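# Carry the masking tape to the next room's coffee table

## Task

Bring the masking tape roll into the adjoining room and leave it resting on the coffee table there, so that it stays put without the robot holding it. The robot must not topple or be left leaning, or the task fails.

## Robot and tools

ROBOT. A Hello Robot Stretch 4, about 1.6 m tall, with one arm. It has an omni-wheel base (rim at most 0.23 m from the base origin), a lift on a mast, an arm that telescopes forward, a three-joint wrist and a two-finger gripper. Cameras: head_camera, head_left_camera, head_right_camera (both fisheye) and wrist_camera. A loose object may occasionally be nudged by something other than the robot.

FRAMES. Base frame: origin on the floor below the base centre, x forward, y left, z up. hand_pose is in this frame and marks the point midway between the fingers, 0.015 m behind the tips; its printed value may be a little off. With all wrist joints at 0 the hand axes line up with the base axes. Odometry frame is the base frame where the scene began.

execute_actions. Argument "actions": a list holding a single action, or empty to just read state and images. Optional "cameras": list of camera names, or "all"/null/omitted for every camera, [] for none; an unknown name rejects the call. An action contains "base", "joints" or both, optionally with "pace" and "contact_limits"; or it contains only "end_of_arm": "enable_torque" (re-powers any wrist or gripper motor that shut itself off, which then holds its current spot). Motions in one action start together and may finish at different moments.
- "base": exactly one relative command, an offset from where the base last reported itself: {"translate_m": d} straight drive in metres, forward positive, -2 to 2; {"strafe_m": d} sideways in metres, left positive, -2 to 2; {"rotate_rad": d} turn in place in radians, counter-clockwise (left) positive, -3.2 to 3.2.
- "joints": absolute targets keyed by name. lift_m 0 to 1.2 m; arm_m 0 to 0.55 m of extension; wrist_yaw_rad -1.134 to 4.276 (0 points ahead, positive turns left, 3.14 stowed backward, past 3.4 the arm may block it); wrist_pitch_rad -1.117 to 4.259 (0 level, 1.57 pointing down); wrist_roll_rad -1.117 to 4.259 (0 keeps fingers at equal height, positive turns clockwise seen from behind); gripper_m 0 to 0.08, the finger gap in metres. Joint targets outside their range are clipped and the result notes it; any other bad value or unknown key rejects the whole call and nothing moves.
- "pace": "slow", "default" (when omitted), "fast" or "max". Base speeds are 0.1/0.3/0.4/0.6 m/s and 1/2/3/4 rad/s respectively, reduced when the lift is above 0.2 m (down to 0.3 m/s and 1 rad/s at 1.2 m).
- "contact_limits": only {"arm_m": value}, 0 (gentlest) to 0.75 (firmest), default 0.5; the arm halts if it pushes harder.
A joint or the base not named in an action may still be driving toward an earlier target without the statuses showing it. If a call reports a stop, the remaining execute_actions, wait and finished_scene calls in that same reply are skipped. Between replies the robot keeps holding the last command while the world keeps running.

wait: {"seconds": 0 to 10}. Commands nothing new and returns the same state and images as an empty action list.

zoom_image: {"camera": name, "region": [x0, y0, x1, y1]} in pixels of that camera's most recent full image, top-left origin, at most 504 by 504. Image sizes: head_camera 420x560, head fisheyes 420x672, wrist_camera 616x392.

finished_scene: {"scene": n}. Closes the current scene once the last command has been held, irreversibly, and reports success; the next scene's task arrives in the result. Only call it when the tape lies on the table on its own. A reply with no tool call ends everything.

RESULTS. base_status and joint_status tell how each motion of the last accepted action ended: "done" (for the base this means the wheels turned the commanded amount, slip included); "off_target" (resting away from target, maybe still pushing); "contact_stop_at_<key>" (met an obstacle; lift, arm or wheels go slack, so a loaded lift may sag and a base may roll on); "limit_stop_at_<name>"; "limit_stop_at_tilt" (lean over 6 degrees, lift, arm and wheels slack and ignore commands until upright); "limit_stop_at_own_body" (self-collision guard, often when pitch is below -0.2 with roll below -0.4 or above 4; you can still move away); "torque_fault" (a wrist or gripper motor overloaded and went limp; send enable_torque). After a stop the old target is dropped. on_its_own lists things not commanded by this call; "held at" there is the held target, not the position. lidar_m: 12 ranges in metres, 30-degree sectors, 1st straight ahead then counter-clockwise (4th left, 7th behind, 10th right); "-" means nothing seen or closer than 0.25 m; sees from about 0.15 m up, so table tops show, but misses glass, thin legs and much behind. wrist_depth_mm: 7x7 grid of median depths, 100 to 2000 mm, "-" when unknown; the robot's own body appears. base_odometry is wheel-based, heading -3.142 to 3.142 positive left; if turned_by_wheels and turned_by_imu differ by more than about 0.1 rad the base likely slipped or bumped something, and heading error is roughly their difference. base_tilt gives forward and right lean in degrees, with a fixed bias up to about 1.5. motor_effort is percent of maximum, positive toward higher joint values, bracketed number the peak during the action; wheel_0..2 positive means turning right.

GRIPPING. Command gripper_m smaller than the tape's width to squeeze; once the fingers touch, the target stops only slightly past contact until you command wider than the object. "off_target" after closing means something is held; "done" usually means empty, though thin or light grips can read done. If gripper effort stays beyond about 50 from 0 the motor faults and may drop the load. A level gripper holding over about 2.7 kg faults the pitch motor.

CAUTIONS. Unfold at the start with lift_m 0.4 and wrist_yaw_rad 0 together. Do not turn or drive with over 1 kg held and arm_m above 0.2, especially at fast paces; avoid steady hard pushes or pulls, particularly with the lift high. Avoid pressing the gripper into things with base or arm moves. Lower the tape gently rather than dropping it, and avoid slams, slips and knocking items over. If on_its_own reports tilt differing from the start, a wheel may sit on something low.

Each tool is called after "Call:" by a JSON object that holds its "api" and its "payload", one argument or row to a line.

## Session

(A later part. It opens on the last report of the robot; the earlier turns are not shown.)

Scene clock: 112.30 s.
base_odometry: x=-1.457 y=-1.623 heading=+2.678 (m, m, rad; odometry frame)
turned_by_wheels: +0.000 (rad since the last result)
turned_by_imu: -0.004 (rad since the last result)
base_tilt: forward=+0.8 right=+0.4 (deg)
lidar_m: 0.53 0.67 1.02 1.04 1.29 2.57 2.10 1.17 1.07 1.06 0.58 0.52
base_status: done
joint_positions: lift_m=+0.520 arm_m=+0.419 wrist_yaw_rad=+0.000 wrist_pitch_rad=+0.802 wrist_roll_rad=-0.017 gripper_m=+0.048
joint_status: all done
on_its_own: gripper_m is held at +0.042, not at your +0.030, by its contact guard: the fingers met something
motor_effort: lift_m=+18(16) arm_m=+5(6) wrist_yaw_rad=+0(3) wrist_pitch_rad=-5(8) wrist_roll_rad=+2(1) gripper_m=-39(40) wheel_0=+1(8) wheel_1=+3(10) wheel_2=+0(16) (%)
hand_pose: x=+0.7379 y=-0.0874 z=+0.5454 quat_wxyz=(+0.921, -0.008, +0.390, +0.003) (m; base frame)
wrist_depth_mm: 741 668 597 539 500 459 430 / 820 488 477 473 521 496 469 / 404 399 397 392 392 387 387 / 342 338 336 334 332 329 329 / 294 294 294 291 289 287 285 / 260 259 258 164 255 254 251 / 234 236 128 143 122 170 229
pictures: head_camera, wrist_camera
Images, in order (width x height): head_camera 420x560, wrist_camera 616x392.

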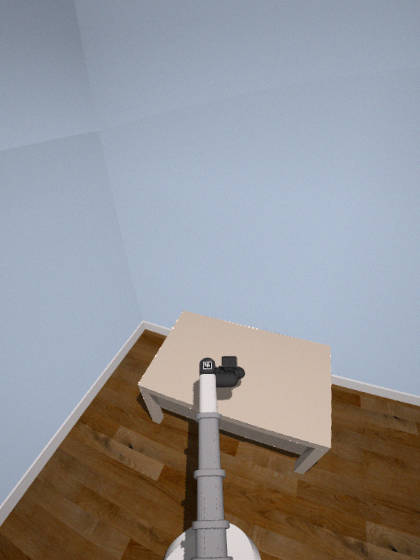

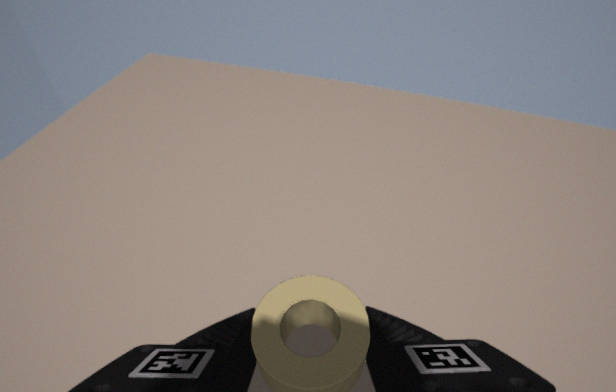

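Call:
{"api": "execute_actions", "payload": {
  "actions": [
    {"joints":{"lift_m":0.456}}
  ],
  "cameras": []
}}

Call:
{"api": "execute_actions", "payload": {
  "actions": [
    {"joints":{"gripper_m":0.08}}
  ],
  "cameras": []
}}

Call:
{"api": "execute_actions", "payload": {
  "actions": [
    {"joints":{"lift_m":0.53},"pace":"fast"}
  ],
  "cameras": ["wrist_camera"]
}}

Scene clock: 121.67 s.
base_odometry: x=-1.457 y=-1.623 heading=+2.678 (m, m, rad; odometry frame)
turned_by_wheels: +0.000 (rad since the last result)
turned_by_imu: +0.000 (rad since the last result)
base_tilt: forward=+0.5 right=+0.3 (deg)
lidar_m: 0.53 0.68 1.02 1.05 1.30 2.57 2.09 1.16 1.07 1.08 0.57 0.52
base_status: not commanded
joint_positions: lift_m=+0.456 arm_m=+0.419 wrist_yaw_rad=+0.000 wrist_pitch_rad=+0.802 wrist_roll_rad=-0.017 gripper_m=+0.048
joint_status: all done
on_its_own: gripper_m is held at +0.042, not at your +0.030, by its contact guard: the fingers met something
motor_effort: lift_m=+17(21) arm_m=+5(5) wrist_yaw_rad=-1(1) wrist_pitch_rad=-5(5) wrist_roll_rad=+1(0) gripper_m=-39(40) wheel_0=+1(1) wheel_1=+3(3) wheel_2=+0(0) (%)
hand_pose: x=+0.7379 y=-0.0874 z=+0.4815 quat_wxyz=(+0.921, -0.008, +0.390, +0.003) (m; base frame)
wrist_depth_mm: 723 452 449 442 477 455 427 / 364 355 351 347 345 345 342 / 296 294 289 287 285 283 282 / 250 247 246 245 243 241 240 / 216 216 214 213 211 210 209 / 190 190 189 164 187 185 184 / 171 173 128 143 122 139 -
pictures: none
No camera images: the call's "cameras" was empty. Leave "cameras" out to get every camera's image.

Scene clock: 122.70 s.
base_odometry: x=-1.457 y=-1.623 heading=+2.678 (m, m, rad; odometry frame)
turned_by_wheels: +0.000 (rad since the last result)
turned_by_imu: +0.000 (rad since the last result)
base_tilt: forward=+0.9 right=+0.5 (deg)
lidar_m: 0.53 0.68 1.01 1.02 1.26 2.56 2.10 1.17 1.05 1.09 0.59 0.53
base_status: not commanded
joint_positions: lift_m=+0.456 arm_m=+0.419 wrist_yaw_rad=+0.000 wrist_pitch_rad=+0.802 wrist_roll_rad=-0.017 gripper_m=+0.080
joint_status: all done
motor_effort: lift_m=+17(17) arm_m=+5(5) wrist_yaw_rad=+0(0) wrist_pitch_rad=-7(3) wrist_roll_rad=+1(0) gripper_m=+2(39) wheel_0=+1(1) wheel_1=+3(3) wheel_2=+0(0) (%)
hand_pose: x=+0.7379 y=-0.0874 z=+0.4815 quat_wxyz=(+0.921, -0.008, +0.390, +0.003) (m; base frame)
wrist_depth_mm: 732 452 449 500 480 452 427 / 364 357 353 347 345 343 343 / 297 291 290 286 286 282 281 / 250 248 246 244 243 241 240 / 216 216 215 213 211 210 208 / 190 190 190 166 187 186 185 / 173 104 160 145 161 107 -
pictures: none
No camera images: the call's "cameras" was empty. Leave "cameras" out to get every camera's image.

Scene clock: 123.77 s.
base_odometry: x=-1.457 y=-1.623 heading=+2.678 (m, m, rad; odometry frame)
turned_by_wheels: +0.000 (rad since the last result)
turned_by_imu: +0.000 (rad since the last result)
base_tilt: forward=+0.7 right=+0.6 (deg)
lidar_m: 0.54 0.68 1.02 1.03 1.29 2.55 2.11 1.17 1.07 1.07 0.59 0.53
base_status: not commanded
joint_positions: lift_m=+0.530 arm_m=+0.419 wrist_yaw_rad=+0.000 wrist_pitch_rad=+0.802 wrist_roll_rad=-0.017 gripper_m=+0.080
joint_status: all done
motor_effort: lift_m=+21(16) arm_m=+5(5) wrist_yaw_rad=+0(0) wrist_pitch_rad=-6(6) wrist_roll_rad=+1(1) gripper_m=+2(2) wheel_0=+1(1) wheel_1=+3(3) wheel_2=+0(1) (%)
hand_pose: x=+0.7379 y=-0.0874 z=+0.5552 quat_wxyz=(+0.921, -0.008, +0.390, +0.003) (m; base frame)
wrist_depth_mm: 741 668 597 544 496 459 427 / 820 508 500 496 530 500 466 / 430 418 413 410 404 402 402 / 355 353 351 349 345 343 342 / 307 306 304 303 303 298 296 / 270 271 270 268 266 265 263 / 245 104 230 220 231 107 -
pictures: wrist_camera
Images, in order (width x height): wrist_camera 616x392.

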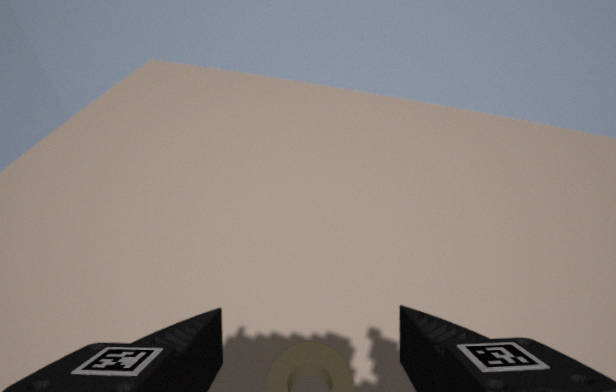

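Call:
{"api": "finished_scene", "payload": {
  "scene": 2
}}

The scene is finished: the task was done.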